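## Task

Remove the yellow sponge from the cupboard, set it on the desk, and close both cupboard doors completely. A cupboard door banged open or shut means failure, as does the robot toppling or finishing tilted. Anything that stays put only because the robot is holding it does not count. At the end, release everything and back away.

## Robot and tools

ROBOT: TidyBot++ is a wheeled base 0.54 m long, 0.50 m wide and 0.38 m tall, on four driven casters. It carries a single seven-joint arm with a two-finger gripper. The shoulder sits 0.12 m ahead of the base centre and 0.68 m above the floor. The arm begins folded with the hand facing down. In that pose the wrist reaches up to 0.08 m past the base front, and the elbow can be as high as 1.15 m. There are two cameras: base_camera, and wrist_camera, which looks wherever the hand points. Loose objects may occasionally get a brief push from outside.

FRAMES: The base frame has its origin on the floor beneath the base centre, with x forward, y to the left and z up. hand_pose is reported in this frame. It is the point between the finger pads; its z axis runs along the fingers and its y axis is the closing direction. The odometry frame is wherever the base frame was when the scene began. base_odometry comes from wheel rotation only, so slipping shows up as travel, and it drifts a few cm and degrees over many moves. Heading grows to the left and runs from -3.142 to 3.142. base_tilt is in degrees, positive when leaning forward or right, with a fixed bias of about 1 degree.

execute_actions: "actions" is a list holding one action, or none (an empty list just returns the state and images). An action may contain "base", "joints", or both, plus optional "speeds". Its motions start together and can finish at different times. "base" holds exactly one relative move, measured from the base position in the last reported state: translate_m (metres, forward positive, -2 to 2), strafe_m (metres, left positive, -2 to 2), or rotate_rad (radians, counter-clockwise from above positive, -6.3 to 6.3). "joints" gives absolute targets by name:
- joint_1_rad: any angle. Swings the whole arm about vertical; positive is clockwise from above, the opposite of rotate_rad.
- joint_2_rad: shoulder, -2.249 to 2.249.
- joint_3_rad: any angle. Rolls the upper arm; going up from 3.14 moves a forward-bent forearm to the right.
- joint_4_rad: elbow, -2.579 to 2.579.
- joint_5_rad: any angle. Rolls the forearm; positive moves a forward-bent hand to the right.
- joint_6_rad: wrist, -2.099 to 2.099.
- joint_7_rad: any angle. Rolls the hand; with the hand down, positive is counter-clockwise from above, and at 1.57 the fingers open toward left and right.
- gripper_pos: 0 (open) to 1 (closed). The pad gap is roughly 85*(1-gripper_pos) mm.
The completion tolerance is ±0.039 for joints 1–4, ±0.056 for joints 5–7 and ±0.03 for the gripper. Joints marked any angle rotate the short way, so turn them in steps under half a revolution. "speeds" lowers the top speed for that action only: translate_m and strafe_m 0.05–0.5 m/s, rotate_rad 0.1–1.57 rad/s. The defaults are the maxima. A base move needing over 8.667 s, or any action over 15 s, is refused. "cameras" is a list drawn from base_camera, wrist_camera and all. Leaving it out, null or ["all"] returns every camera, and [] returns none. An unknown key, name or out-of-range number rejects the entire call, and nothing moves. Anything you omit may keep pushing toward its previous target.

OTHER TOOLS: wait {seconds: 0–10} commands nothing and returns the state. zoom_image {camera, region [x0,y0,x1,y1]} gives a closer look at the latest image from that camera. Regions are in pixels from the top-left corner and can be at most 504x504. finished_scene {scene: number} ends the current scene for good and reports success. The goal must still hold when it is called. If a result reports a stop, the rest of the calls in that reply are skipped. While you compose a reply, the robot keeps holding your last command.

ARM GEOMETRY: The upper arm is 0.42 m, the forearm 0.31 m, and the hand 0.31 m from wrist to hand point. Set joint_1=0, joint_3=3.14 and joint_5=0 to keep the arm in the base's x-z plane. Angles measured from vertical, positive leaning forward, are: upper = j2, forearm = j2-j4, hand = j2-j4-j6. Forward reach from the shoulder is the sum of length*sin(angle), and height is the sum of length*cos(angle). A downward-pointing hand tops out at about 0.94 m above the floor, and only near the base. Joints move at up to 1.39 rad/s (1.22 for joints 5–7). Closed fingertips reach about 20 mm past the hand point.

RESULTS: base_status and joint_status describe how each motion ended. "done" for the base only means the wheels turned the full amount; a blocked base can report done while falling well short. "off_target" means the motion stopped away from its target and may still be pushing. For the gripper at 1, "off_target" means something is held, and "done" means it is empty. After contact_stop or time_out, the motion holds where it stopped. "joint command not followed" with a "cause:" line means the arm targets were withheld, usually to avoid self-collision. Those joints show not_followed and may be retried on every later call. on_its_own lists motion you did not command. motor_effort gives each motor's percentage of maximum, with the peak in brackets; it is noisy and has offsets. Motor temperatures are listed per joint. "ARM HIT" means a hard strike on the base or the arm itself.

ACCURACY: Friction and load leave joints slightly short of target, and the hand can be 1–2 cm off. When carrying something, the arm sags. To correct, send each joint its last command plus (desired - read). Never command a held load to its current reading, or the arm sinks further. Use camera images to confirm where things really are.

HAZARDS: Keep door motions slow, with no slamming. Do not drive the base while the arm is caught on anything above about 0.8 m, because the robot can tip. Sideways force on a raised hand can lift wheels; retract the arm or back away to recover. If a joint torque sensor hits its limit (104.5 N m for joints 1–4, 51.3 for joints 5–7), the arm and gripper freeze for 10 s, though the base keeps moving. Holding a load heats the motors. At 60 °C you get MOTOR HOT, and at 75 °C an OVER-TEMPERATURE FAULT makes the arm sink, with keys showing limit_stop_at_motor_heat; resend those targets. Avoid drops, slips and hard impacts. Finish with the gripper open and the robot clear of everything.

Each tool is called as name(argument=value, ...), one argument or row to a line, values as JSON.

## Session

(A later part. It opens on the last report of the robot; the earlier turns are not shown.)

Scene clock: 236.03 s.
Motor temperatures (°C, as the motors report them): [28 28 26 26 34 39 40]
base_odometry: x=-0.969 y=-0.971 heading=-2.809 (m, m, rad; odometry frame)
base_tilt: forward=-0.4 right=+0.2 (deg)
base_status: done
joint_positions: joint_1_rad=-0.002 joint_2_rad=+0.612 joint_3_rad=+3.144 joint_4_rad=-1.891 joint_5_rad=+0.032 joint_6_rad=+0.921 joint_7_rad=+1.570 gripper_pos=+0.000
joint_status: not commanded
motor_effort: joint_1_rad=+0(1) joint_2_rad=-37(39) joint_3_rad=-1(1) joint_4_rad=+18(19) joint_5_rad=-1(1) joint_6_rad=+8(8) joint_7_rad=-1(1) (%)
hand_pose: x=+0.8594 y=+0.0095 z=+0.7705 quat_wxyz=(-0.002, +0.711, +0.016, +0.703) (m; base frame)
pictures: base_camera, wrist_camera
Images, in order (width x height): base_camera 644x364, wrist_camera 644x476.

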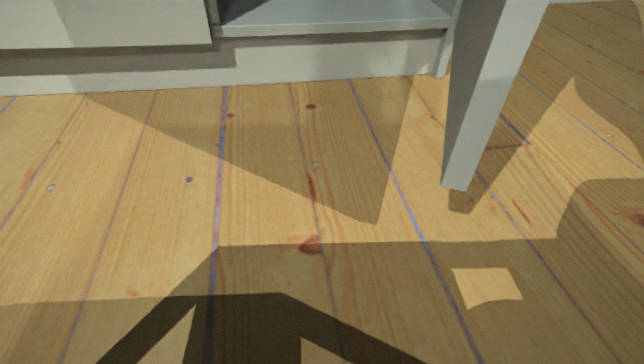

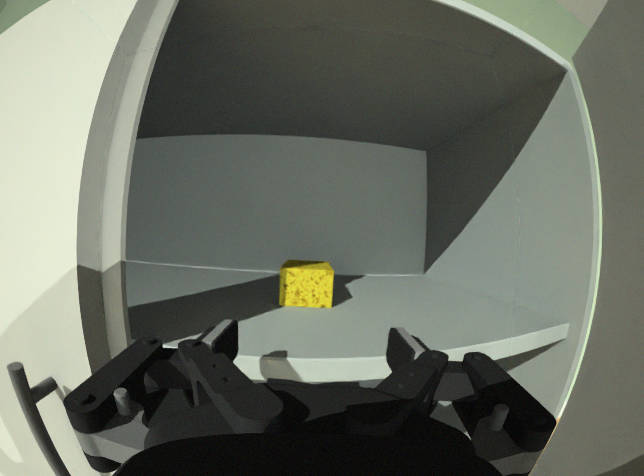

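execute_actions(
  actions=[
    {"joints":{"joint_2_rad":0.875,"joint_4_rad":-1.291,"joint_6_rad":0.575}},
  ],
)

Scene clock: 244.73 s.
Motor temperatures (°C, as the motors report them): [28 28 26 26 34 39 40]
base_odometry: x=-0.969 y=-0.971 heading=-2.809 (m, m, rad; odometry frame)
base_tilt: forward=-0.4 right=+0.2 (deg)
base_status: not commanded
joint_positions: joint_1_rad=-0.002 joint_2_rad=+0.857 joint_3_rad=+3.144 joint_4_rad=-1.304 joint_5_rad=+0.032 joint_6_rad=+0.607 joint_7_rad=+1.570 gripper_pos=+0.000
joint_status: all done
motor_effort: joint_1_rad=+0(0) joint_2_rad=-47(49) joint_3_rad=-1(1) joint_4_rad=+21(22) joint_5_rad=-2(1) joint_6_rad=+9(9) joint_7_rad=-1(1) (%)
hand_pose: x=+1.0094 y=+0.0078 z=+0.7878 quat_wxyz=(+0.003, +0.701, +0.016, +0.713) (m; base frame)
pictures: base_camera, wrist_camera
Images, in order (width x height): base_camera 644x364, wrist_camera 644x476.

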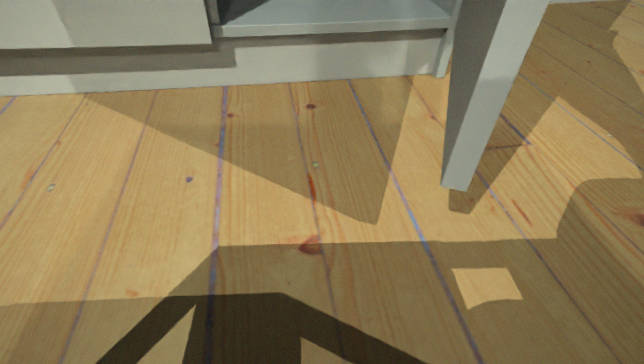

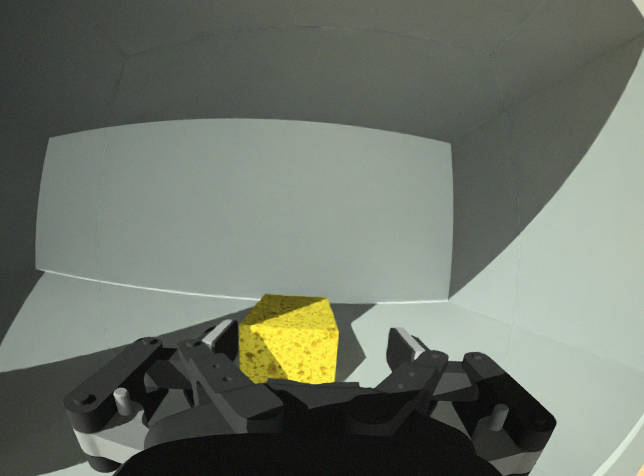

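execute_actions(
  actions=[
    {"joints":{"joint_2_rad":0.92,"joint_6_rad":0.6}},
  ],
)

execute_actions(
  actions=[
    {"joints":{"gripper_pos":1}},
  ],
)

Scene clock: 250.63 s.
Motor temperatures (°C, as the motors report them): [28 29 26 26 34 39 40]
base_odometry: x=-0.969 y=-0.971 heading=-2.809 (m, m, rad; odometry frame)
base_tilt: forward=-0.4 right=+0.2 (deg)
base_status: not commanded
joint_positions: joint_1_rad=-0.002 joint_2_rad=+0.868 joint_3_rad=+3.144 joint_4_rad=-1.291 joint_5_rad=+0.032 joint_6_rad=+0.607 joint_7_rad=+1.570 gripper_pos=+0.000
joint_status: joint_2_rad off_target (ended at +0.868, target +0.920); the others done
motor_effort: joint_1_rad=+0(0) joint_2_rad=-43(48) joint_3_rad=-1(1) joint_4_rad=+20(22) joint_5_rad=-2(1) joint_6_rad=+7(9) joint_7_rad=-1(1) (%)
hand_pose: x=+1.0127 y=+0.0078 z=+0.7854 quat_wxyz=(+0.003, +0.700, +0.016, +0.714) (m; base frame)
pictures: base_camera, wrist_camera
Images, in order (width x height): base_camera 644x364, wrist_camera 644x476.

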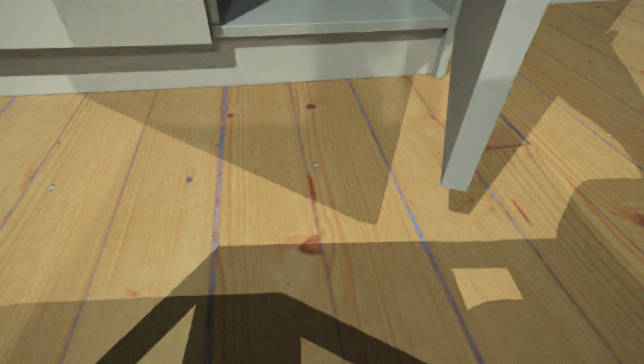

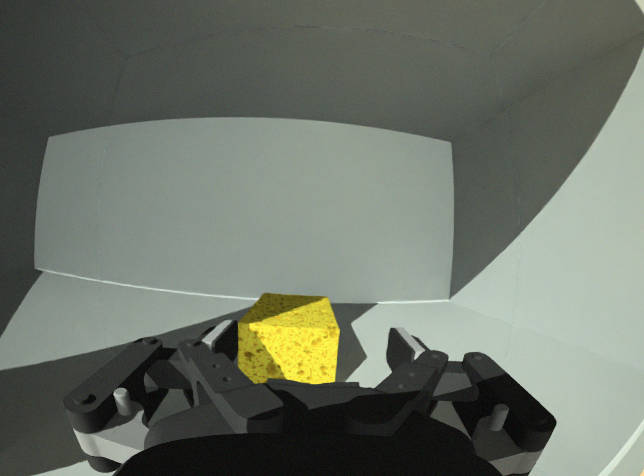

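Scene clock: 251.73 s.
Motor temperatures (°C, as the motors report them): [28 29 26 26 34 39 40]
base_odometry: x=-0.969 y=-0.971 heading=-2.809 (m, m, rad; odometry frame)
base_tilt: forward=-0.4 right=+0.2 (deg)
base_status: not commanded
joint_positions: joint_1_rad=-0.002 joint_2_rad=+0.868 joint_3_rad=+3.144 joint_4_rad=-1.291 joint_5_rad=+0.032 joint_6_rad=+0.607 joint_7_rad=+1.570 gripper_pos=+0.999
joint_status: all done
motor_effort: joint_1_rad=+1(0) joint_2_rad=-43(43) joint_3_rad=-1(1) joint_4_rad=+19(20) joint_5_rad=-1(1) joint_6_rad=+7(7) joint_7_rad=-1(1) (%)
hand_pose: x=+1.0127 y=+0.0078 z=+0.7854 quat_wxyz=(+0.003, +0.700, +0.016, +0.714) (m; base frame)
pictures: base_camera, wrist_camera
Images, in order (width x height): base_camera 644x364, wrist_camera 644x476.

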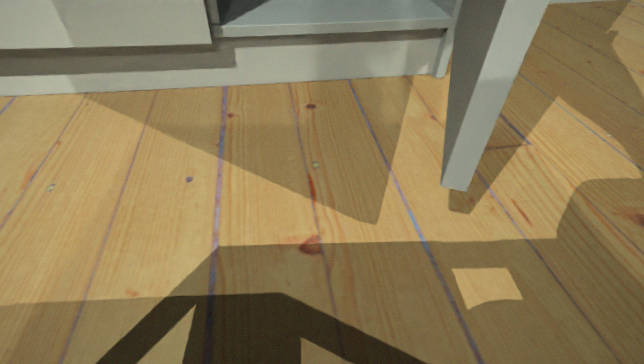

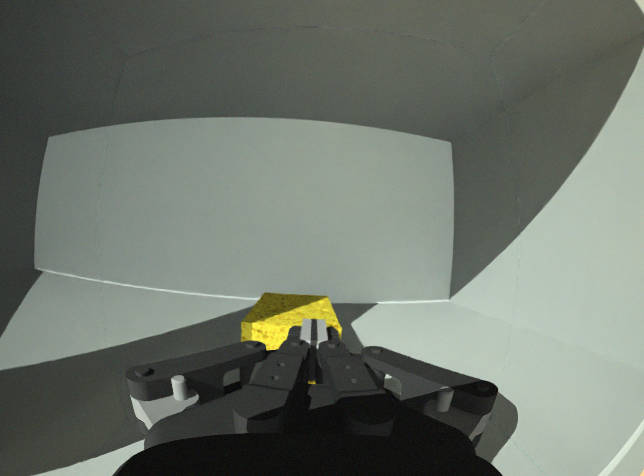

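execute_actions(
  actions=[
    {"joints":{"gripper_pos":0,"joint_2_rad":0.89,"joint_1_rad":-0.03}},
  ],
  cameras=[],
)

execute_actions(
  actions=[
    {"base":{"translate_m":0.05},"speeds":{"translate_m":0.05}},
  ],
)

Scene clock: 257.63 s.
Motor temperatures (°C, as the motors report them): [28 29 26 26 34 39 40]
base_odometry: x=-0.969 y=-0.971 heading=-2.809 (m, m, rad; odometry frame)
base_tilt: forward=-0.4 right=+0.1 (deg)
base_status: not commanded
joint_positions: joint_1_rad=-0.010 joint_2_rad=+0.868 joint_3_rad=+3.144 joint_4_rad=-1.291 joint_5_rad=+0.032 joint_6_rad=+0.607 joint_7_rad=+1.570 gripper_pos=+0.000
joint_status: all done
motor_effort: joint_1_rad=-1(3) joint_2_rad=-45(45) joint_3_rad=-2(3) joint_4_rad=+20(20) joint_5_rad=-1(0) joint_6_rad=+8(8) joint_7_rad=-1(2) (%)
hand_pose: x=+1.0127 y=+0.0145 z=+0.7856 quat_wxyz=(+0.001, +0.700, +0.019, +0.714) (m; base frame)
pictures: none
No camera images: the call's "cameras" was empty. Leave "cameras" out to get every camera's image.

Scene clock: 259.13 s.
Motor temperatures (°C, as the motors report them): [28 29 26 26 34 39 40]
base_odometry: x=-1.017 y=-0.988 heading=-2.809 (m, m, rad; odometry frame)
base_tilt: forward=-0.4 right=+0.1 (deg)
base_status: done
joint_positions: joint_1_rad=-0.016 joint_2_rad=+0.867 joint_3_rad=+3.144 joint_4_rad=-1.287 joint_5_rad=+0.032 joint_6_rad=+0.607 joint_7_rad=+1.570 gripper_pos=+0.000
joint_status: not commanded
motor_effort: joint_1_rad=+1(1) joint_2_rad=-44(49) joint_3_rad=-1(2) joint_4_rad=+20(31) joint_5_rad=-1(1) joint_6_rad=+8(10) joint_7_rad=-1(1) (%)
hand_pose: x=+1.0131 y=+0.0198 z=+0.7878 quat_wxyz=(-0.002, +0.699, +0.021, +0.715) (m; base frame)
pictures: base_camera, wrist_camera
Images, in order (width x height): base_camera 644x364, wrist_camera 644x476.

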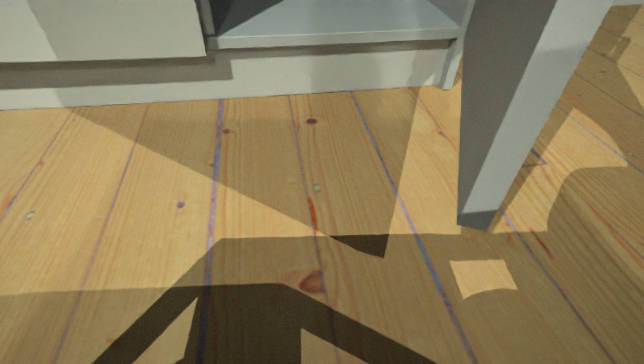

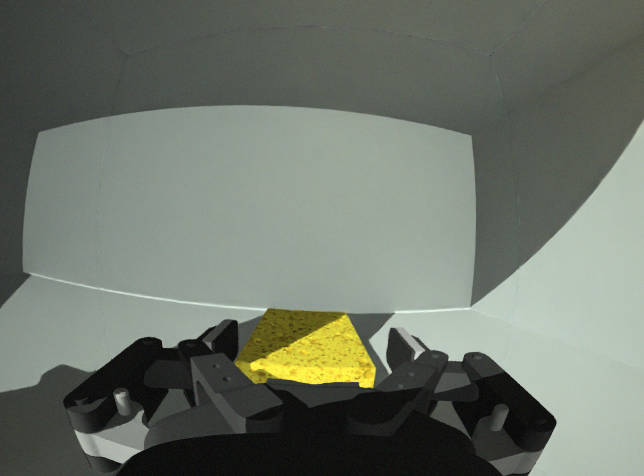

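execute_actions(
  actions=[
    {"joints":{"gripper_pos":1}},
  ],
)

Scene clock: 265.00 s.
Motor temperatures (°C, as the motors report them): [28 29 26 26 34 39 40]
base_odometry: x=-1.017 y=-0.988 heading=-2.809 (m, m, rad; odometry frame)
base_tilt: forward=-0.4 right=+0.1 (deg)
base_status: not commanded
joint_positions: joint_1_rad=-0.016 joint_2_rad=+0.867 joint_3_rad=+3.144 joint_4_rad=-1.287 joint_5_rad=+0.032 joint_6_rad=+0.607 joint_7_rad=+1.570 gripper_pos=+0.400
joint_status: gripper_pos off_target (ended at +0.400, target +1.000)
motor_effort: joint_1_rad=+0(1) joint_2_rad=-44(44) joint_3_rad=-1(1) joint_4_rad=+20(19) joint_5_rad=-1(1) joint_6_rad=+8(8) joint_7_rad=-1(1) (%)
hand_pose: x=+1.0131 y=+0.0198 z=+0.7878 quat_wxyz=(-0.002, +0.699, +0.021, +0.715) (m; base frame)
pictures: base_camera, wrist_camera
Images, in order (width x height): base_camera 644x364, wrist_camera 644x476.

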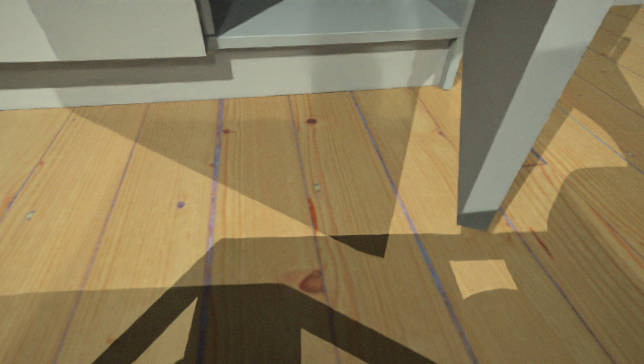

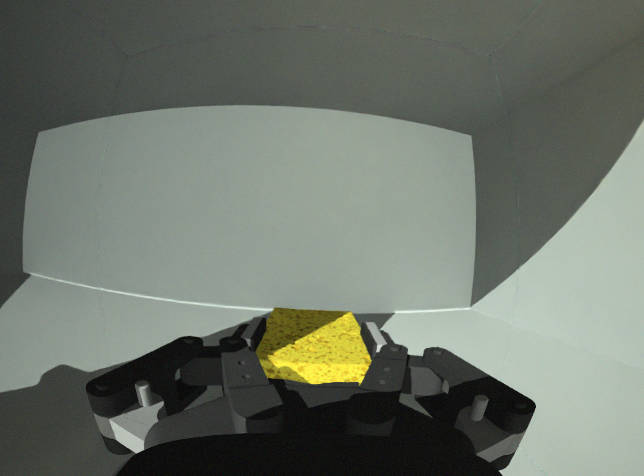

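execute_actions(
  actions=[
    {"joints":{"joint_2_rad":0.84,"joint_1_rad":0}},
  ],
  cameras=[],
)

execute_actions(
  actions=[
    {"base":{"translate_m":-0.65},"speeds":{"translate_m":0.25}},
  ],
)

Scene clock: 270.07 s.
Motor temperatures (°C, as the motors report them): [28 29 26 26 34 39 40]
base_odometry: x=-1.016 y=-0.988 heading=-2.809 (m, m, rad; odometry frame)
base_tilt: forward=-0.4 right=+0.2 (deg)
base_status: not commanded
joint_positions: joint_1_rad=-0.008 joint_2_rad=+0.863 joint_3_rad=+3.144 joint_4_rad=-1.288 joint_5_rad=+0.032 joint_6_rad=+0.607 joint_7_rad=+1.570 gripper_pos=+0.400
joint_status: all done
motor_effort: joint_1_rad=+0(1) joint_2_rad=-48(49) joint_3_rad=-1(1) joint_4_rad=+22(22) joint_5_rad=-1(1) joint_6_rad=+9(8) joint_7_rad=-1(1) (%)
hand_pose: x=+1.0128 y=+0.0126 z=+0.7908 quat_wxyz=(+0.001, +0.698, +0.018, +0.716) (m; base frame)
pictures: none
No camera images: the call's "cameras" was empty. Leave "cameras" out to get every camera's image.

Scene clock: 273.57 s.
Motor temperatures (°C, as the motors report them): [28 29 26 26 34 39 40]
base_odometry: x=-0.402 y=-0.776 heading=-2.809 (m, m, rad; odometry frame)
base_tilt: forward=-0.3 right=+0.2 (deg)
base_status: done
joint_positions: joint_1_rad=-0.005 joint_2_rad=+0.859 joint_3_rad=+3.144 joint_4_rad=-1.288 joint_5_rad=+0.032 joint_6_rad=+0.607 joint_7_rad=+1.570 gripper_pos=+0.400
joint_status: not commanded
motor_effort: joint_1_rad=+0(2) joint_2_rad=-49(51) joint_3_rad=-1(2) joint_4_rad=+22(23) joint_5_rad=-1(1) joint_6_rad=+9(9) joint_7_rad=-1(1) (%)
hand_pose: x=+1.0122 y=+0.0104 z=+0.7951 quat_wxyz=(+0.002, +0.696, +0.017, +0.718) (m; base frame)
pictures: base_camera, wrist_camera
Images, in order (width x height): base_camera 644x364, wrist_camera 644x476.

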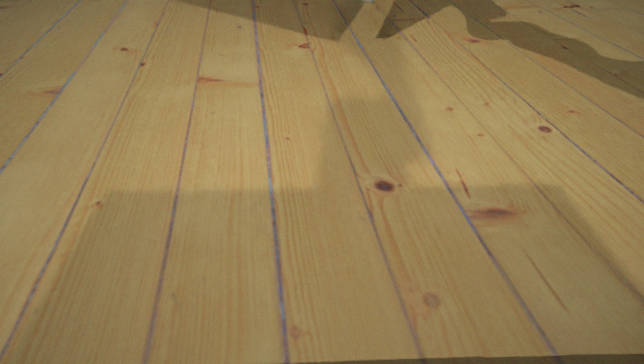

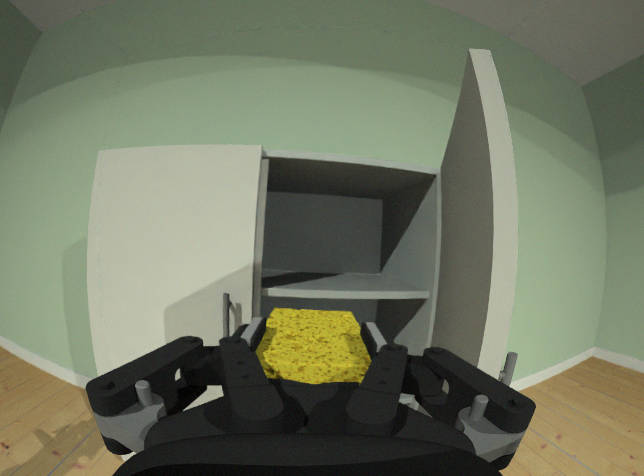

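execute_actions(
  actions=[
    {"base":{"rotate_rad":0.55},"joints":{"joint_2_rad":0.54,"joint_4_rad":-1.89,"joint_6_rad":0.89}},
  ],
  cameras=[],
)

execute_actions(
  actions=[
    {"base":{"strafe_m":-0.85}},
  ],
)

Scene clock: 279.73 s.
Motor temperatures (°C, as the motors report them): [28 29 26 26 34 39 40]
base_odometry: x=-0.402 y=-0.776 heading=-2.259 (m, m, rad; odometry frame)
base_tilt: forward=-0.4 right=+0.1 (deg)
base_status: done
joint_positions: joint_1_rad=-0.002 joint_2_rad=+0.559 joint_3_rad=+3.131 joint_4_rad=-1.879 joint_5_rad=+0.032 joint_6_rad=+0.857 joint_7_rad=+1.570 gripper_pos=+0.400
joint_status: all done
motor_effort: joint_1_rad=+0(8) joint_2_rad=-36(49) joint_3_rad=-1(5) joint_4_rad=+19(22) joint_5_rad=-1(3) joint_6_rad=+10(10) joint_7_rad=-1(1) (%)
hand_pose: x=+0.8565 y=+0.0163 z=+0.7958 quat_wxyz=(-0.007, +0.711, +0.017, +0.703) (m; base frame)
pictures: none
No camera images: the call's "cameras" was empty. Leave "cameras" out to get every camera's image.

Scene clock: 282.80 s.
Motor temperatures (°C, as the motors report them): [28 29 26 26 34 39 40]
base_odometry: x=-1.059 y=-0.236 heading=-2.259 (m, m, rad; odometry frame)
base_tilt: forward=-0.4 right=+0.1 (deg)
base_status: done
joint_positions: joint_1_rad=-0.144 joint_2_rad=+0.537 joint_3_rad=+3.022 joint_4_rad=-1.918 joint_5_rad=+0.053 joint_6_rad=+0.862 joint_7_rad=+1.570 gripper_pos=+0.410
joint_status: not commanded
motor_effort: joint_1_rad=+29(30) joint_2_rad=-30(38) joint_3_rad=+22(24) joint_4_rad=+26(28) joint_5_rad=-14(17) joint_6_rad=+9(10) joint_7_rad=-2(2) (%)
hand_pose: x=+0.8192 y=+0.1837 z=+0.7967 quat_wxyz=(-0.110, +0.707, +0.093, +0.692) (m; base frame)
pictures: base_camera, wrist_camera
Images, in order (width x height): base_camera 644x364, wrist_camera 644x476.

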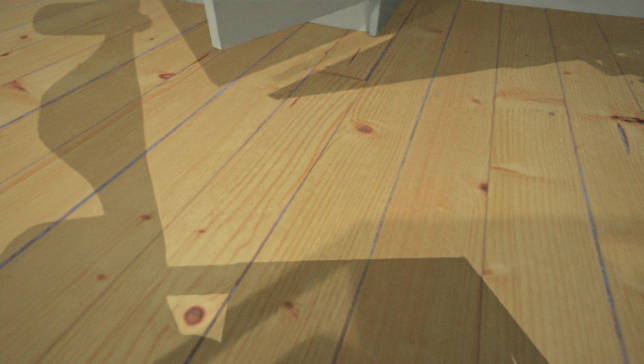

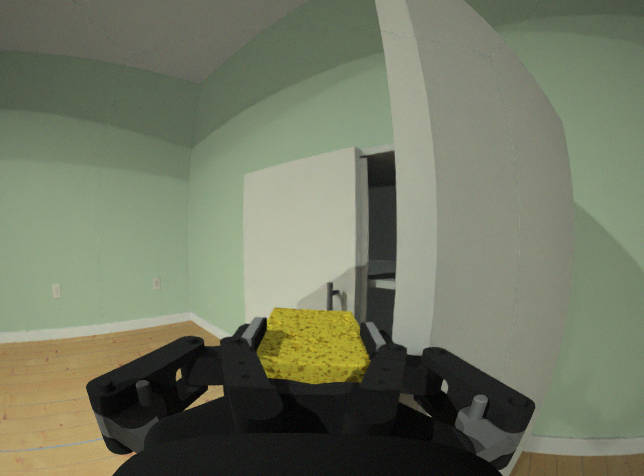

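execute_actions(
  actions=[
    {"base":{"strafe_m":0.2},"speeds":{"strafe_m":0.2}},
  ],
  cameras=[],
)

execute_actions(
  actions=[
    {"base":{"translate_m":-0.3}},
  ],
  cameras=[],
)

execute_actions(
  actions=[
    {"base":{"strafe_m":-0.5}},
  ],
)

Scene clock: 286.90 s.
Motor temperatures (°C, as the motors report them): [28 29 26 26 34 39 40]
base_odometry: x=-0.904 y=-0.363 heading=-2.258 (m, m, rad; odometry frame)
base_tilt: forward=-0.4 right=+0.2 (deg)
base_status: done
joint_positions: joint_1_rad=-0.003 joint_2_rad=+0.537 joint_3_rad=+3.131 joint_4_rad=-1.903 joint_5_rad=+0.038 joint_6_rad=+0.862 joint_7_rad=+1.570 gripper_pos=+0.410
joint_status: not commanded
motor_effort: joint_1_rad=+0(27) joint_2_rad=-36(37) joint_3_rad=+0(22) joint_4_rad=+19(26) joint_5_rad=-1(14) joint_6_rad=+9(10) joint_7_rad=-1(2) (%)
hand_pose: x=+0.8480 y=+0.0185 z=+0.8013 quat_wxyz=(-0.008, +0.709, +0.021, +0.705) (m; base frame)
pictures: none
No camera images: the call's "cameras" was empty. Leave "cameras" out to get every camera's image.

Scene clock: 288.83 s.
Motor temperatures (°C, as the motors report them): [28 29 26 26 34 39 40]
base_odometry: x=-0.713 y=-0.131 heading=-2.259 (m, m, rad; odometry frame)
base_tilt: forward=-0.4 right=+0.2 (deg)
base_status: done
joint_positions: joint_1_rad=-0.003 joint_2_rad=+0.537 joint_3_rad=+3.131 joint_4_rad=-1.900 joint_5_rad=+0.038 joint_6_rad=+0.862 joint_7_rad=+1.570 gripper_pos=+0.410
joint_status: not commanded
motor_effort: joint_1_rad=+0(1) joint_2_rad=-36(40) joint_3_rad=-1(1) joint_4_rad=+18(20) joint_5_rad=-1(1) joint_6_rad=+9(10) joint_7_rad=-1(1) (%)
hand_pose: x=+0.8488 y=+0.0185 z=+0.8028 quat_wxyz=(-0.008, +0.708, +0.021, +0.706) (m; base frame)
pictures: none
No camera images: the call's "cameras" was empty. Leave "cameras" out to get every camera's image.

Scene clock: 291.23 s.
Motor temperatures (°C, as the motors report them): [28 29 26 26 34 39 40]
base_odometry: x=-1.100 y=+0.186 heading=-2.259 (m, m, rad; odometry frame)
base_tilt: forward=-0.4 right=+0.2 (deg)
base_status: done
joint_positions: joint_1_rad=+0.005 joint_2_rad=+0.537 joint_3_rad=+3.134 joint_4_rad=-1.900 joint_5_rad=+0.037 joint_6_rad=+0.862 joint_7_rad=+1.570 gripper_pos=+0.410
joint_status: not commanded
motor_effort: joint_1_rad=+0(4) joint_2_rad=-36(36) joint_3_rad=-1(3) joint_4_rad=+19(19) joint_5_rad=-2(2) joint_6_rad=+9(9) joint_7_rad=-1(1) (%)
hand_pose: x=+0.8490 y=+0.0105 z=+0.8027 quat_wxyz=(-0.003, +0.708, +0.017, +0.706) (m; base frame)
pictures: base_camera, wrist_camera
Images, in order (width x height): base_camera 644x364, wrist_camera 644x476.

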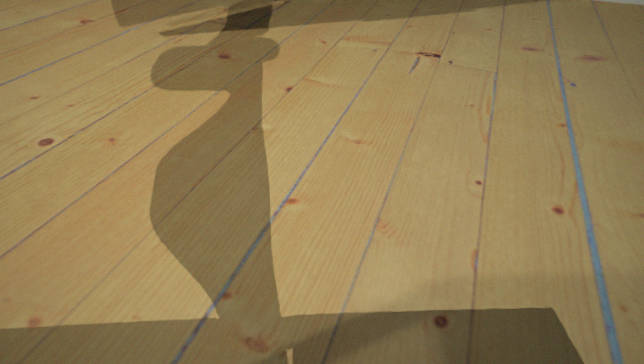

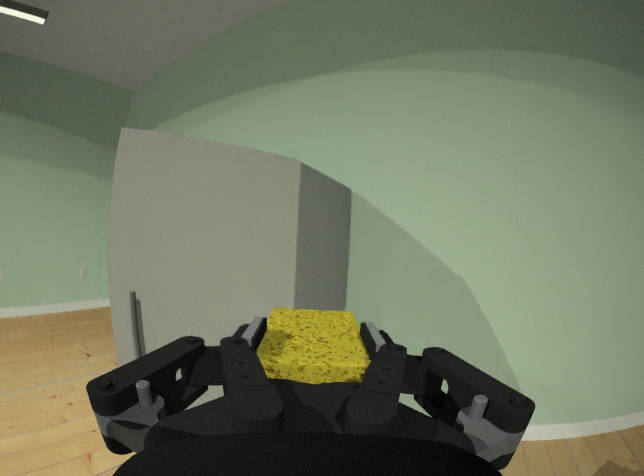

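execute_actions(
  actions=[
    {"base":{"strafe_m":0.25}},
  ],
  cameras=[],
)

execute_actions(
  actions=[
    {"base":{"translate_m":0.3},"speeds":{"translate_m":0.12}},
  ],
)

Scene clock: 303.27 s.
Motor temperatures (°C, as the motors report them): [28 29 26 27 34 39 40]
base_odometry: x=-0.907 y=+0.027 heading=-2.259 (m, m, rad; odometry frame)
base_tilt: forward=-0.5 right=+0.1 (deg)
base_status: done
joint_positions: joint_1_rad=-0.004 joint_2_rad=+0.537 joint_3_rad=+3.134 joint_4_rad=-1.900 joint_5_rad=+0.037 joint_6_rad=+0.862 joint_7_rad=+1.570 gripper_pos=+0.410
joint_status: not commanded
motor_effort: joint_1_rad=+0(3) joint_2_rad=-36(37) joint_3_rad=-1(3) joint_4_rad=+18(19) joint_5_rad=-1(2) joint_6_rad=+10(9) joint_7_rad=-1(1) (%)
hand_pose: x=+0.8488 y=+0.0170 z=+0.8027 quat_wxyz=(-0.007, +0.708, +0.020, +0.706) (m; base frame)
pictures: none
No camera images: the call's "cameras" was empty. Leave "cameras" out to get every camera's image.

Scene clock: 306.40 s.
Motor temperatures (°C, as the motors report them): [28 29 26 27 34 39 40]
base_odometry: x=-1.097 y=-0.204 heading=-2.259 (m, m, rad; odometry frame)
base_tilt: forward=-0.4 right=+0.1 (deg)
base_status: done
joint_positions: joint_1_rad=-0.004 joint_2_rad=+0.537 joint_3_rad=+3.134 joint_4_rad=-1.899 joint_5_rad=+0.037 joint_6_rad=+0.862 joint_7_rad=+1.570 gripper_pos=+0.410
joint_status: not commanded
motor_effort: joint_1_rad=+0(2) joint_2_rad=-36(38) joint_3_rad=-1(2) joint_4_rad=+18(20) joint_5_rad=-1(0) joint_6_rad=+9(9) joint_7_rad=-1(1) (%)
hand_pose: x=+0.8490 y=+0.0170 z=+0.8031 quat_wxyz=(-0.007, +0.708, +0.020, +0.706) (m; base frame)
pictures: base_camera, wrist_camera
Images, in order (width x height): base_camera 644x364, wrist_camera 644x476.

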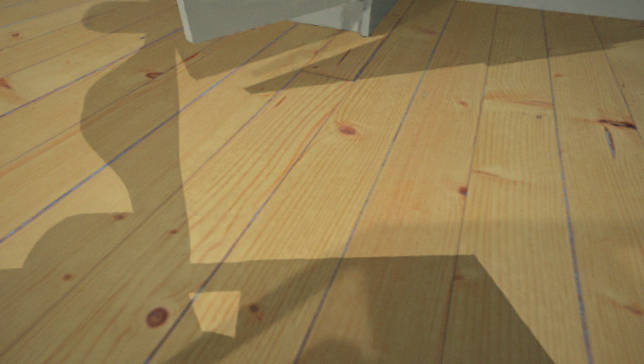

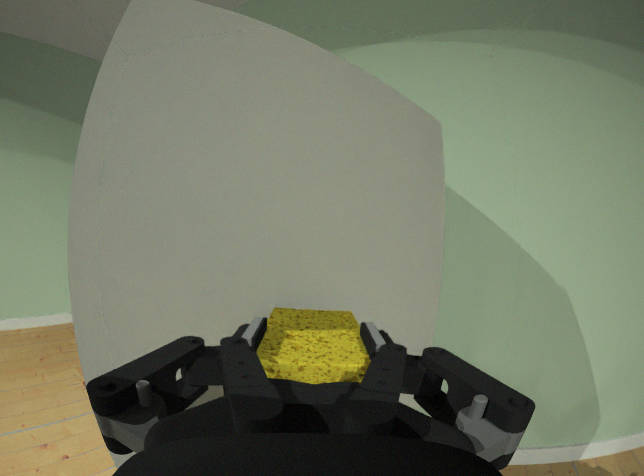

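execute_actions(
  actions=[
    {"base":{"translate_m":0.25},"speeds":{"translate_m":0.05}},
  ],
)

Scene clock: 313.90 s.
Motor temperatures (°C, as the motors report them): [28 29 26 27 34 39 40]
base_odometry: x=-1.256 y=-0.398 heading=-2.259 (m, m, rad; odometry frame)
base_tilt: forward=-0.4 right=+0.1 (deg)
base_status: done
joint_positions: joint_1_rad=-0.004 joint_2_rad=+0.537 joint_3_rad=+3.134 joint_4_rad=-1.899 joint_5_rad=+0.037 joint_6_rad=+0.862 joint_7_rad=+1.570 gripper_pos=+0.410
joint_status: not commanded
motor_effort: joint_1_rad=+0(3) joint_2_rad=-36(38) joint_3_rad=-1(2) joint_4_rad=+19(20) joint_5_rad=-1(2) joint_6_rad=+9(9) joint_7_rad=-1(1) (%)
hand_pose: x=+0.8491 y=+0.0170 z=+0.8033 quat_wxyz=(-0.007, +0.708, +0.020, +0.706) (m; base frame)
pictures: base_camera, wrist_camera
Images, in order (width x height): base_camera 644x364, wrist_camera 644x476.

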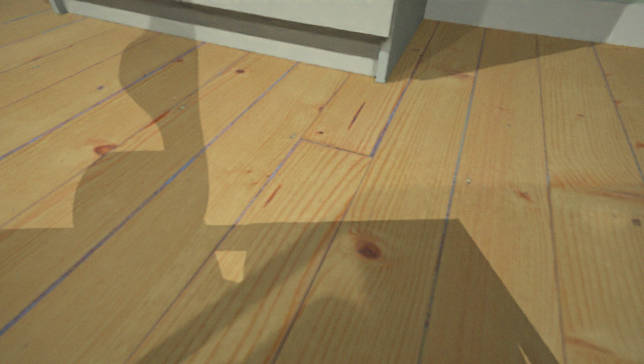

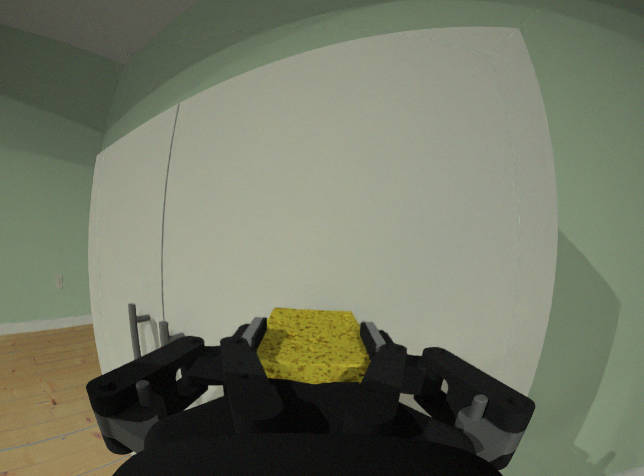

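execute_actions(
  actions=[
    {"base":{"translate_m":0.08},"speeds":{"translate_m":0.05}},
  ],
)

Scene clock: 320.33 s.
Motor temperatures (°C, as the motors report them): [28 29 26 27 34 39 40]
base_odometry: x=-1.306 y=-0.459 heading=-2.259 (m, m, rad; odometry frame)
base_tilt: forward=-0.5 right=+0.1 (deg)
base_status: done
joint_positions: joint_1_rad=-0.043 joint_2_rad=+0.475 joint_3_rad=+3.102 joint_4_rad=-2.008 joint_5_rad=+0.037 joint_6_rad=+0.869 joint_7_rad=+1.570 gripper_pos=+0.410
joint_status: not commanded
motor_effort: joint_1_rad=+9(10) joint_2_rad=-20(37) joint_3_rad=+8(11) joint_4_rad=+41(46) joint_5_rad=-5(7) joint_6_rad=+10(12) joint_7_rad=-1(1) (%)
hand_pose: x=+0.8115 y=+0.0622 z=+0.7948 quat_wxyz=(-0.036, +0.721, +0.040, +0.691) (m; base frame)
pictures: base_camera, wrist_camera
Images, in order (width x height): base_camera 644x364, wrist_camera 644x476.

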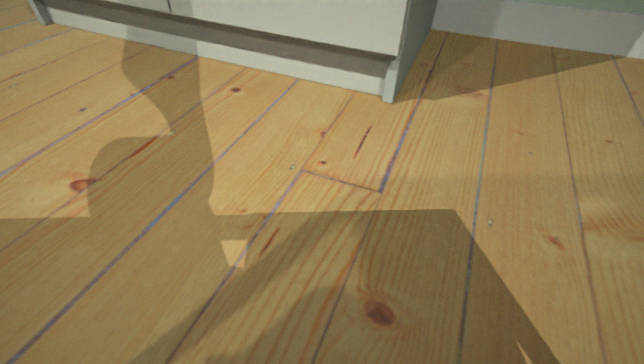

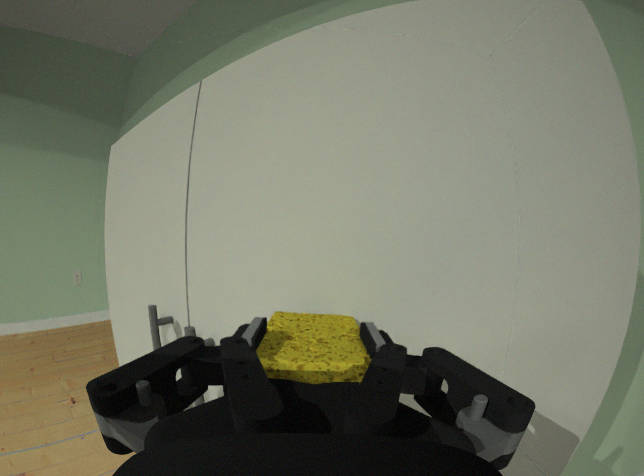

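execute_actions(
  actions=[
    {"base":{"translate_m":-0.5}},
  ],
  cameras=[],
)

execute_actions(
  actions=[
    {"base":{"rotate_rad":1.3},"joints":{"joint_1_rad":0,"joint_2_rad":0.45,"joint_3_rad":3.14,"joint_4_rad":-1.89}},
  ],
)

Scene clock: 326.77 s.
Motor temperatures (°C, as the motors report them): [28 29 26 27 34 39 40]
base_odometry: x=-0.988 y=-0.072 heading=-2.259 (m, m, rad; odometry frame)
base_tilt: forward=-0.4 right=+0.1 (deg)
base_status: done
joint_positions: joint_1_rad=+0.001 joint_2_rad=+0.542 joint_3_rad=+3.132 joint_4_rad=-1.886 joint_5_rad=+0.037 joint_6_rad=+0.869 joint_7_rad=+1.570 gripper_pos=+0.410
joint_status: not commanded
motor_effort: joint_1_rad=+0(9) joint_2_rad=-36(39) joint_3_rad=-1(8) joint_4_rad=+19(39) joint_5_rad=-1(5) joint_6_rad=+9(12) joint_7_rad=-1(1) (%)
hand_pose: x=+0.8527 y=+0.0145 z=+0.8085 quat_wxyz=(-0.006, +0.703, +0.019, +0.711) (m; base frame)
pictures: none
No camera images: the call's "cameras" was empty. Leave "cameras" out to get every camera's image.

Scene clock: 329.13 s.
Motor temperatures (°C, as the motors report them): [28 29 26 27 34 39 40]
base_odometry: x=-0.988 y=-0.072 heading=-0.959 (m, m, rad; odometry frame)
base_tilt: forward=-0.4 right=+0.1 (deg)
base_status: done
joint_positions: joint_1_rad=-0.007 joint_2_rad=+0.463 joint_3_rad=+3.133 joint_4_rad=-1.886 joint_5_rad=+0.035 joint_6_rad=+0.869 joint_7_rad=+1.570 gripper_pos=+0.410
joint_status: all done
motor_effort: joint_1_rad=+0(5) joint_2_rad=-34(39) joint_3_rad=-1(4) joint_4_rad=+19(20) joint_5_rad=-1(2) joint_6_rad=+9(10) joint_7_rad=-2(1) (%)
hand_pose: x=+0.8404 y=+0.0194 z=+0.8657 quat_wxyz=(-0.007, +0.674, +0.021, +0.738) (m; base frame)
pictures: base_camera, wrist_camera
Images, in order (width x height): base_camera 644x364, wrist_camera 644x476.

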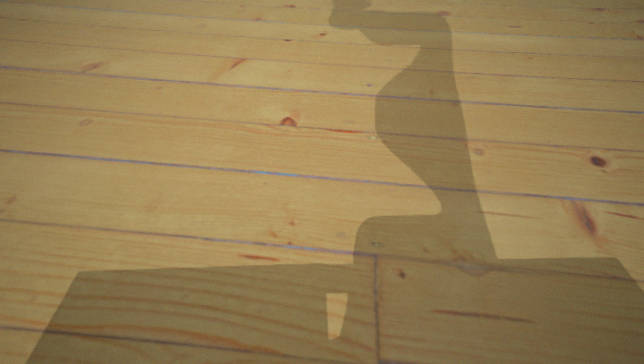

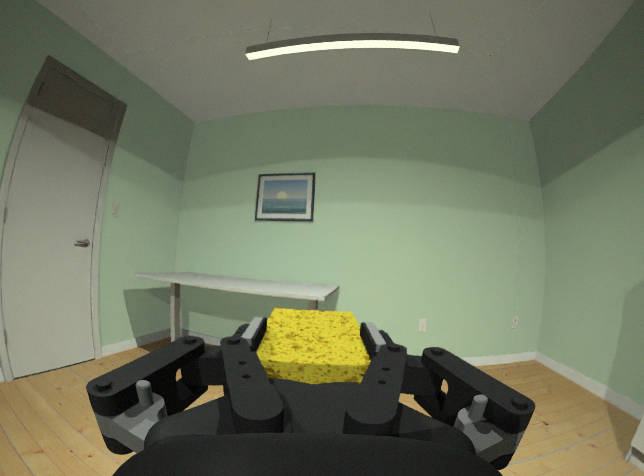

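execute_actions(
  actions=[
    {"base":{"strafe_m":0.6}},
  ],
  cameras=[],
)

execute_actions(
  actions=[
    {"base":{"translate_m":0.9}},
  ],
)

Scene clock: 334.20 s.
Motor temperatures (°C, as the motors report them): [28 29 26 27 34 39 40]
base_odometry: x=-0.497 y=+0.272 heading=-0.959 (m, m, rad; odometry frame)
base_tilt: forward=-0.4 right=+0.1 (deg)
base_status: done
joint_positions: joint_1_rad=-0.001 joint_2_rad=+0.463 joint_3_rad=+3.133 joint_4_rad=-1.886 joint_5_rad=+0.035 joint_6_rad=+0.869 joint_7_rad=+1.570 gripper_pos=+0.410
joint_status: not commanded
motor_effort: joint_1_rad=+0(3) joint_2_rad=-34(35) joint_3_rad=-1(3) joint_4_rad=+20(20) joint_5_rad=-1(2) joint_6_rad=+9(9) joint_7_rad=-1(1) (%)
hand_pose: x=+0.8405 y=+0.0153 z=+0.8657 quat_wxyz=(-0.005, +0.674, +0.019, +0.738) (m; base frame)
pictures: none
No camera images: the call's "cameras" was empty. Leave "cameras" out to get every camera's image.

Scene clock: 337.37 s.
Motor temperatures (°C, as the motors report them): [28 29 26 27 34 39 40]
base_odometry: x=+0.020 y=-0.464 heading=-0.959 (m, m, rad; odometry frame)
base_tilt: forward=-0.4 right=+0.2 (deg)
base_status: done
joint_positions: joint_1_rad=-0.001 joint_2_rad=+0.463 joint_3_rad=+3.133 joint_4_rad=-1.886 joint_5_rad=+0.035 joint_6_rad=+0.869 joint_7_rad=+1.570 gripper_pos=+0.410
joint_status: not commanded
motor_effort: joint_1_rad=-1(1) joint_2_rad=-34(37) joint_3_rad=-1(1) joint_4_rad=+19(21) joint_5_rad=-1(1) joint_6_rad=+9(10) joint_7_rad=-1(1) (%)
hand_pose: x=+0.8404 y=+0.0153 z=+0.8660 quat_wxyz=(-0.005, +0.674, +0.019, +0.738) (m; base frame)
pictures: base_camera, wrist_camera
Images, in order (width x height): base_camera 644x364, wrist_camera 644x476.

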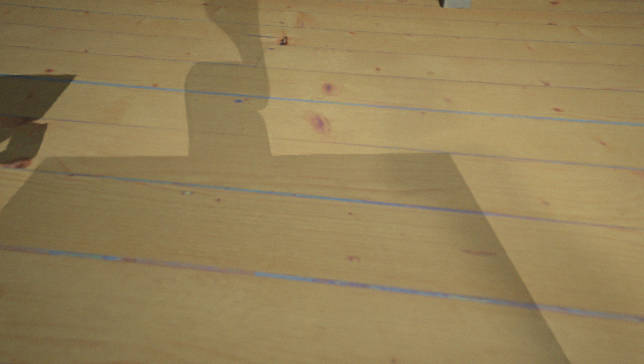

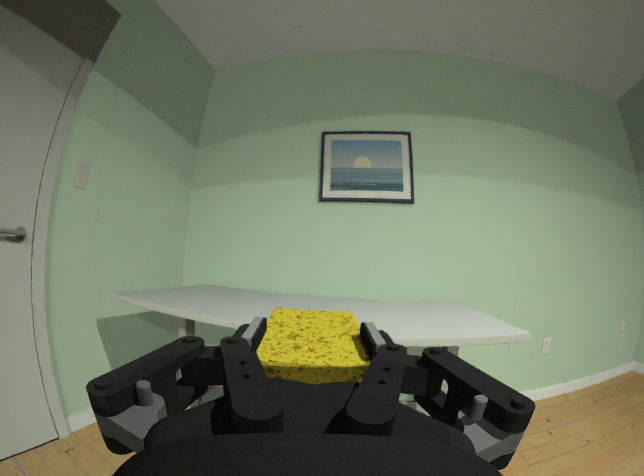

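execute_actions(
  actions=[
    {"base":{"translate_m":0.55},"speeds":{"translate_m":0.3}},
  ],
)

Scene clock: 345.40 s.
Motor temperatures (°C, as the motors report them): [28 29 26 27 34 39 40]
base_odometry: x=+0.337 y=-0.914 heading=-0.958 (m, m, rad; odometry frame)
base_tilt: forward=-0.4 right=+0.1 (deg)
base_status: done
joint_positions: joint_1_rad=-0.001 joint_2_rad=+0.462 joint_3_rad=+3.133 joint_4_rad=-1.886 joint_5_rad=+0.035 joint_6_rad=+0.869 joint_7_rad=+1.570 gripper_pos=+0.410
joint_status: not commanded
motor_effort: joint_1_rad=+0(1) joint_2_rad=-34(37) joint_3_rad=-1(1) joint_4_rad=+19(21) joint_5_rad=-1(1) joint_6_rad=+9(9) joint_7_rad=-1(1) (%)
hand_pose: x=+0.8402 y=+0.0153 z=+0.8665 quat_wxyz=(-0.005, +0.674, +0.019, +0.739) (m; base frame)
pictures: base_camera, wrist_camera
Images, in order (width x height): base_camera 644x364, wrist_camera 644x476.

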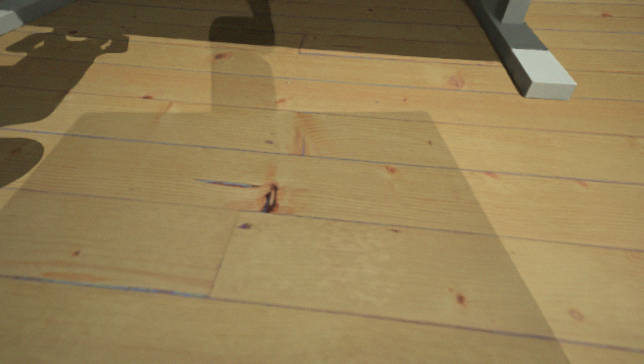

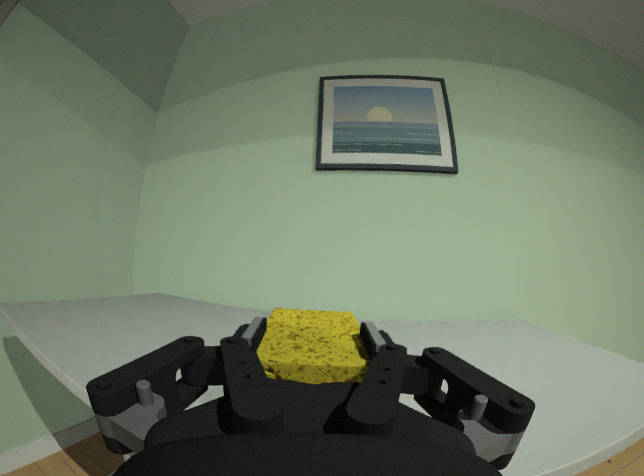

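execute_actions(
  actions=[
    {"base":{"translate_m":0.12},"speeds":{"translate_m":0.2}},
  ],
  cameras=[],
)

execute_actions(
  actions=[
    {"joints":{"joint_2_rad":0.62}},
  ],
)

Scene clock: 350.43 s.
Motor temperatures (°C, as the motors report them): [28 29 26 27 34 39 40]
base_odometry: x=+0.406 y=-1.012 heading=-0.958 (m, m, rad; odometry frame)
base_tilt: forward=-0.4 right=+0.2 (deg)
base_status: done
joint_positions: joint_1_rad=-0.001 joint_2_rad=+0.461 joint_3_rad=+3.133 joint_4_rad=-1.887 joint_5_rad=+0.035 joint_6_rad=+0.869 joint_7_rad=+1.570 gripper_pos=+0.410
joint_status: not commanded
motor_effort: joint_1_rad=+0(1) joint_2_rad=-34(37) joint_3_rad=-1(1) joint_4_rad=+20(22) joint_5_rad=-1(1) joint_6_rad=+8(10) joint_7_rad=-1(1) (%)
hand_pose: x=+0.8400 y=+0.0153 z=+0.8669 quat_wxyz=(-0.005, +0.674, +0.019, +0.739) (m; base frame)
pictures: none
No camera images: the call's "cameras" was empty. Leave "cameras" out to get every camera's image.

Scene clock: 351.77 s.
Motor temperatures (°C, as the motors report them): [28 29 26 27 34 39 40]
base_odometry: x=+0.406 y=-1.012 heading=-0.958 (m, m, rad; odometry frame)
base_tilt: forward=-0.4 right=+0.1 (deg)
base_status: not commanded
joint_positions: joint_1_rad=-0.001 joint_2_rad=+0.608 joint_3_rad=+3.133 joint_4_rad=-1.885 joint_5_rad=+0.035 joint_6_rad=+0.882 joint_7_rad=+1.570 gripper_pos=+0.410
joint_status: all done
motor_effort: joint_1_rad=+0(0) joint_2_rad=-36(39) joint_3_rad=-1(1) joint_4_rad=+17(20) joint_5_rad=-1(1) joint_6_rad=+8(9) joint_7_rad=-1(2) (%)
hand_pose: x=+0.8600 y=+0.0154 z=+0.7645 quat_wxyz=(-0.007, +0.721, +0.019, +0.693) (m; base frame)
pictures: base_camera, wrist_camera
Images, in order (width x height): base_camera 644x364, wrist_camera 644x476.

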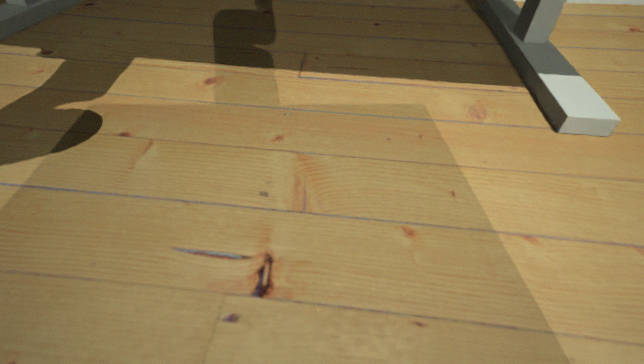

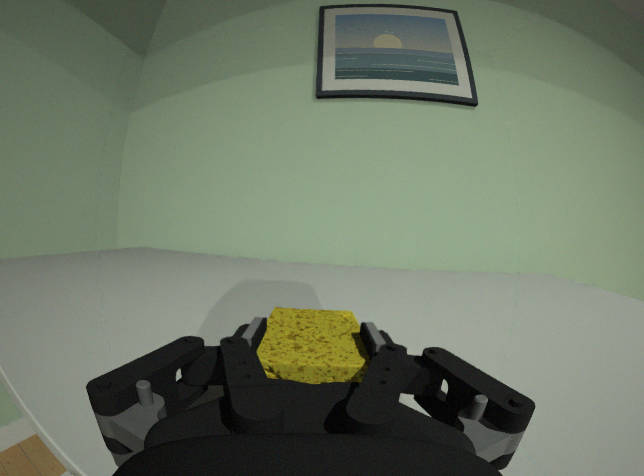

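execute_actions(
  actions=[
    {"joints":{"gripper_pos":0}},
  ],
  cameras=[],
)

execute_actions(
  actions=[
    {"base":{"translate_m":-0.8},"joints":{"joint_2_rad":0.58}},
  ],
)

execute_actions(
  actions=[
    {"base":{"rotate_rad":-1.2}},
  ],
)

Scene clock: 355.47 s.
Motor temperatures (°C, as the motors report them): [28 29 26 27 34 39 40]
base_odometry: x=+0.406 y=-1.012 heading=-0.958 (m, m, rad; odometry frame)
base_tilt: forward=-0.4 right=+0.2 (deg)
base_status: not commanded
joint_positions: joint_1_rad=-0.001 joint_2_rad=+0.608 joint_3_rad=+3.133 joint_4_rad=-1.885 joint_5_rad=+0.035 joint_6_rad=+0.882 joint_7_rad=+1.570 gripper_pos=+0.000
joint_status: all done
motor_effort: joint_1_rad=+0(0) joint_2_rad=-37(38) joint_3_rad=-1(1) joint_4_rad=+17(18) joint_5_rad=-1(1) joint_6_rad=+9(8) joint_7_rad=-1(1) (%)
hand_pose: x=+0.8600 y=+0.0154 z=+0.7645 quat_wxyz=(-0.007, +0.721, +0.019, +0.693) (m; base frame)
pictures: none
No camera images: the call's "cameras" was empty. Leave "cameras" out to get every camera's image.

Scene clock: 358.63 s.
Motor temperatures (°C, as the motors report them): [28 29 26 27 34 39 40]
base_odometry: x=-0.054 y=-0.358 heading=-0.958 (m, m, rad; odometry frame)
base_tilt: forward=-0.4 right=+0.2 (deg)
base_status: done
joint_positions: joint_1_rad=-0.001 joint_2_rad=+0.594 joint_3_rad=+3.133 joint_4_rad=-1.886 joint_5_rad=+0.035 joint_6_rad=+0.882 joint_7_rad=+1.570 gripper_pos=+0.000
joint_status: all done
motor_effort: joint_1_rad=+0(1) joint_2_rad=-37(40) joint_3_rad=-1(2) joint_4_rad=+18(19) joint_5_rad=-1(1) joint_6_rad=+9(9) joint_7_rad=-1(1) (%)
hand_pose: x=+0.8586 y=+0.0154 z=+0.7741 quat_wxyz=(-0.007, +0.716, +0.019, +0.697) (m; base frame)
pictures: base_camera, wrist_camera
Images, in order (width x height): base_camera 644x364, wrist_camera 644x476.

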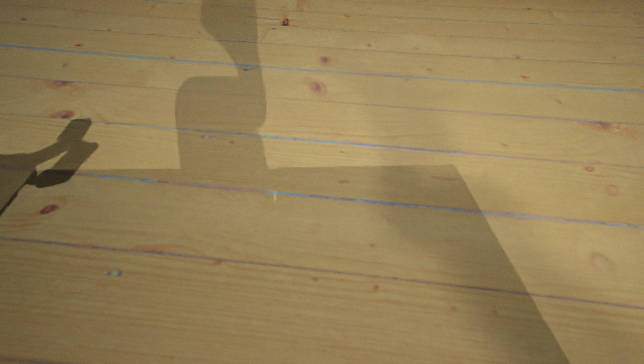

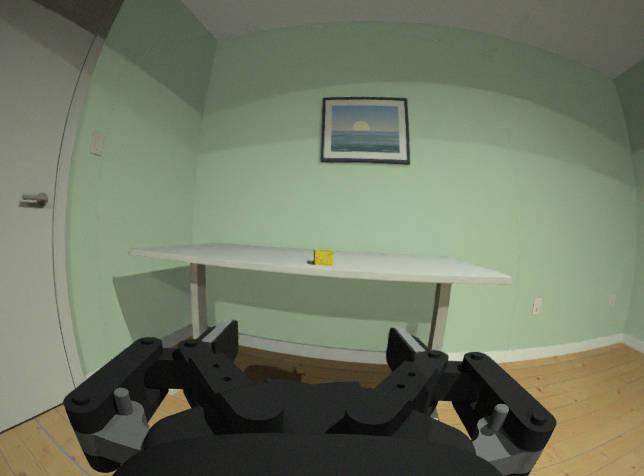

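Scene clock: 360.97 s.
Motor temperatures (°C, as the motors report them): [28 29 26 27 34 39 40]
base_odometry: x=-0.054 y=-0.358 heading=-2.158 (m, m, rad; odometry frame)
base_tilt: forward=-0.4 right=+0.2 (deg)
base_status: done
joint_positions: joint_1_rad=+0.006 joint_2_rad=+0.594 joint_3_rad=+3.145 joint_4_rad=-1.886 joint_5_rad=+0.034 joint_6_rad=+0.882 joint_7_rad=+1.570 gripper_pos=+0.000
joint_status: not commanded
motor_effort: joint_1_rad=+0(6) joint_2_rad=-37(38) joint_3_rad=-1(4) joint_4_rad=+18(18) joint_5_rad=-1(0) joint_6_rad=+9(9) joint_7_rad=-1(1) (%)
hand_pose: x=+0.8588 y=+0.0031 z=+0.7739 quat_wxyz=(+0.002, +0.717, +0.014, +0.697) (m; base frame)
pictures: base_camera, wrist_camera
Images, in order (width x height): base_camera 644x364, wrist_camera 644x476.

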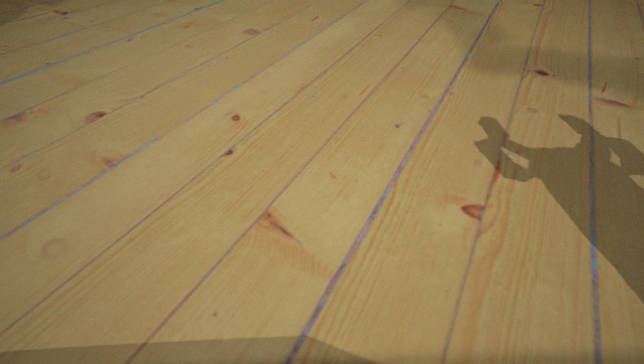

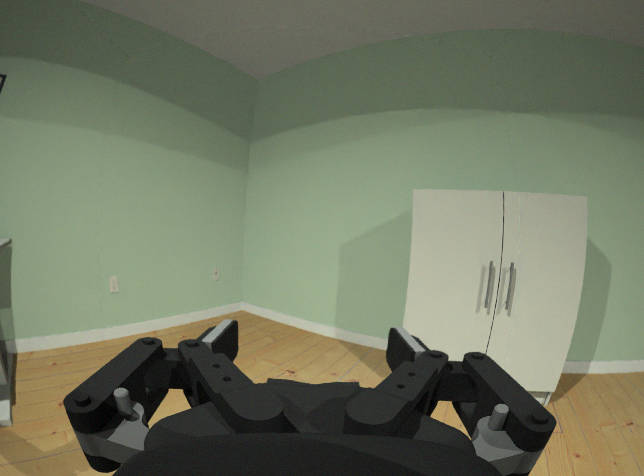

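Both closed.

finished_scene(
  scene=1,
)

The scene is finished: the task was done.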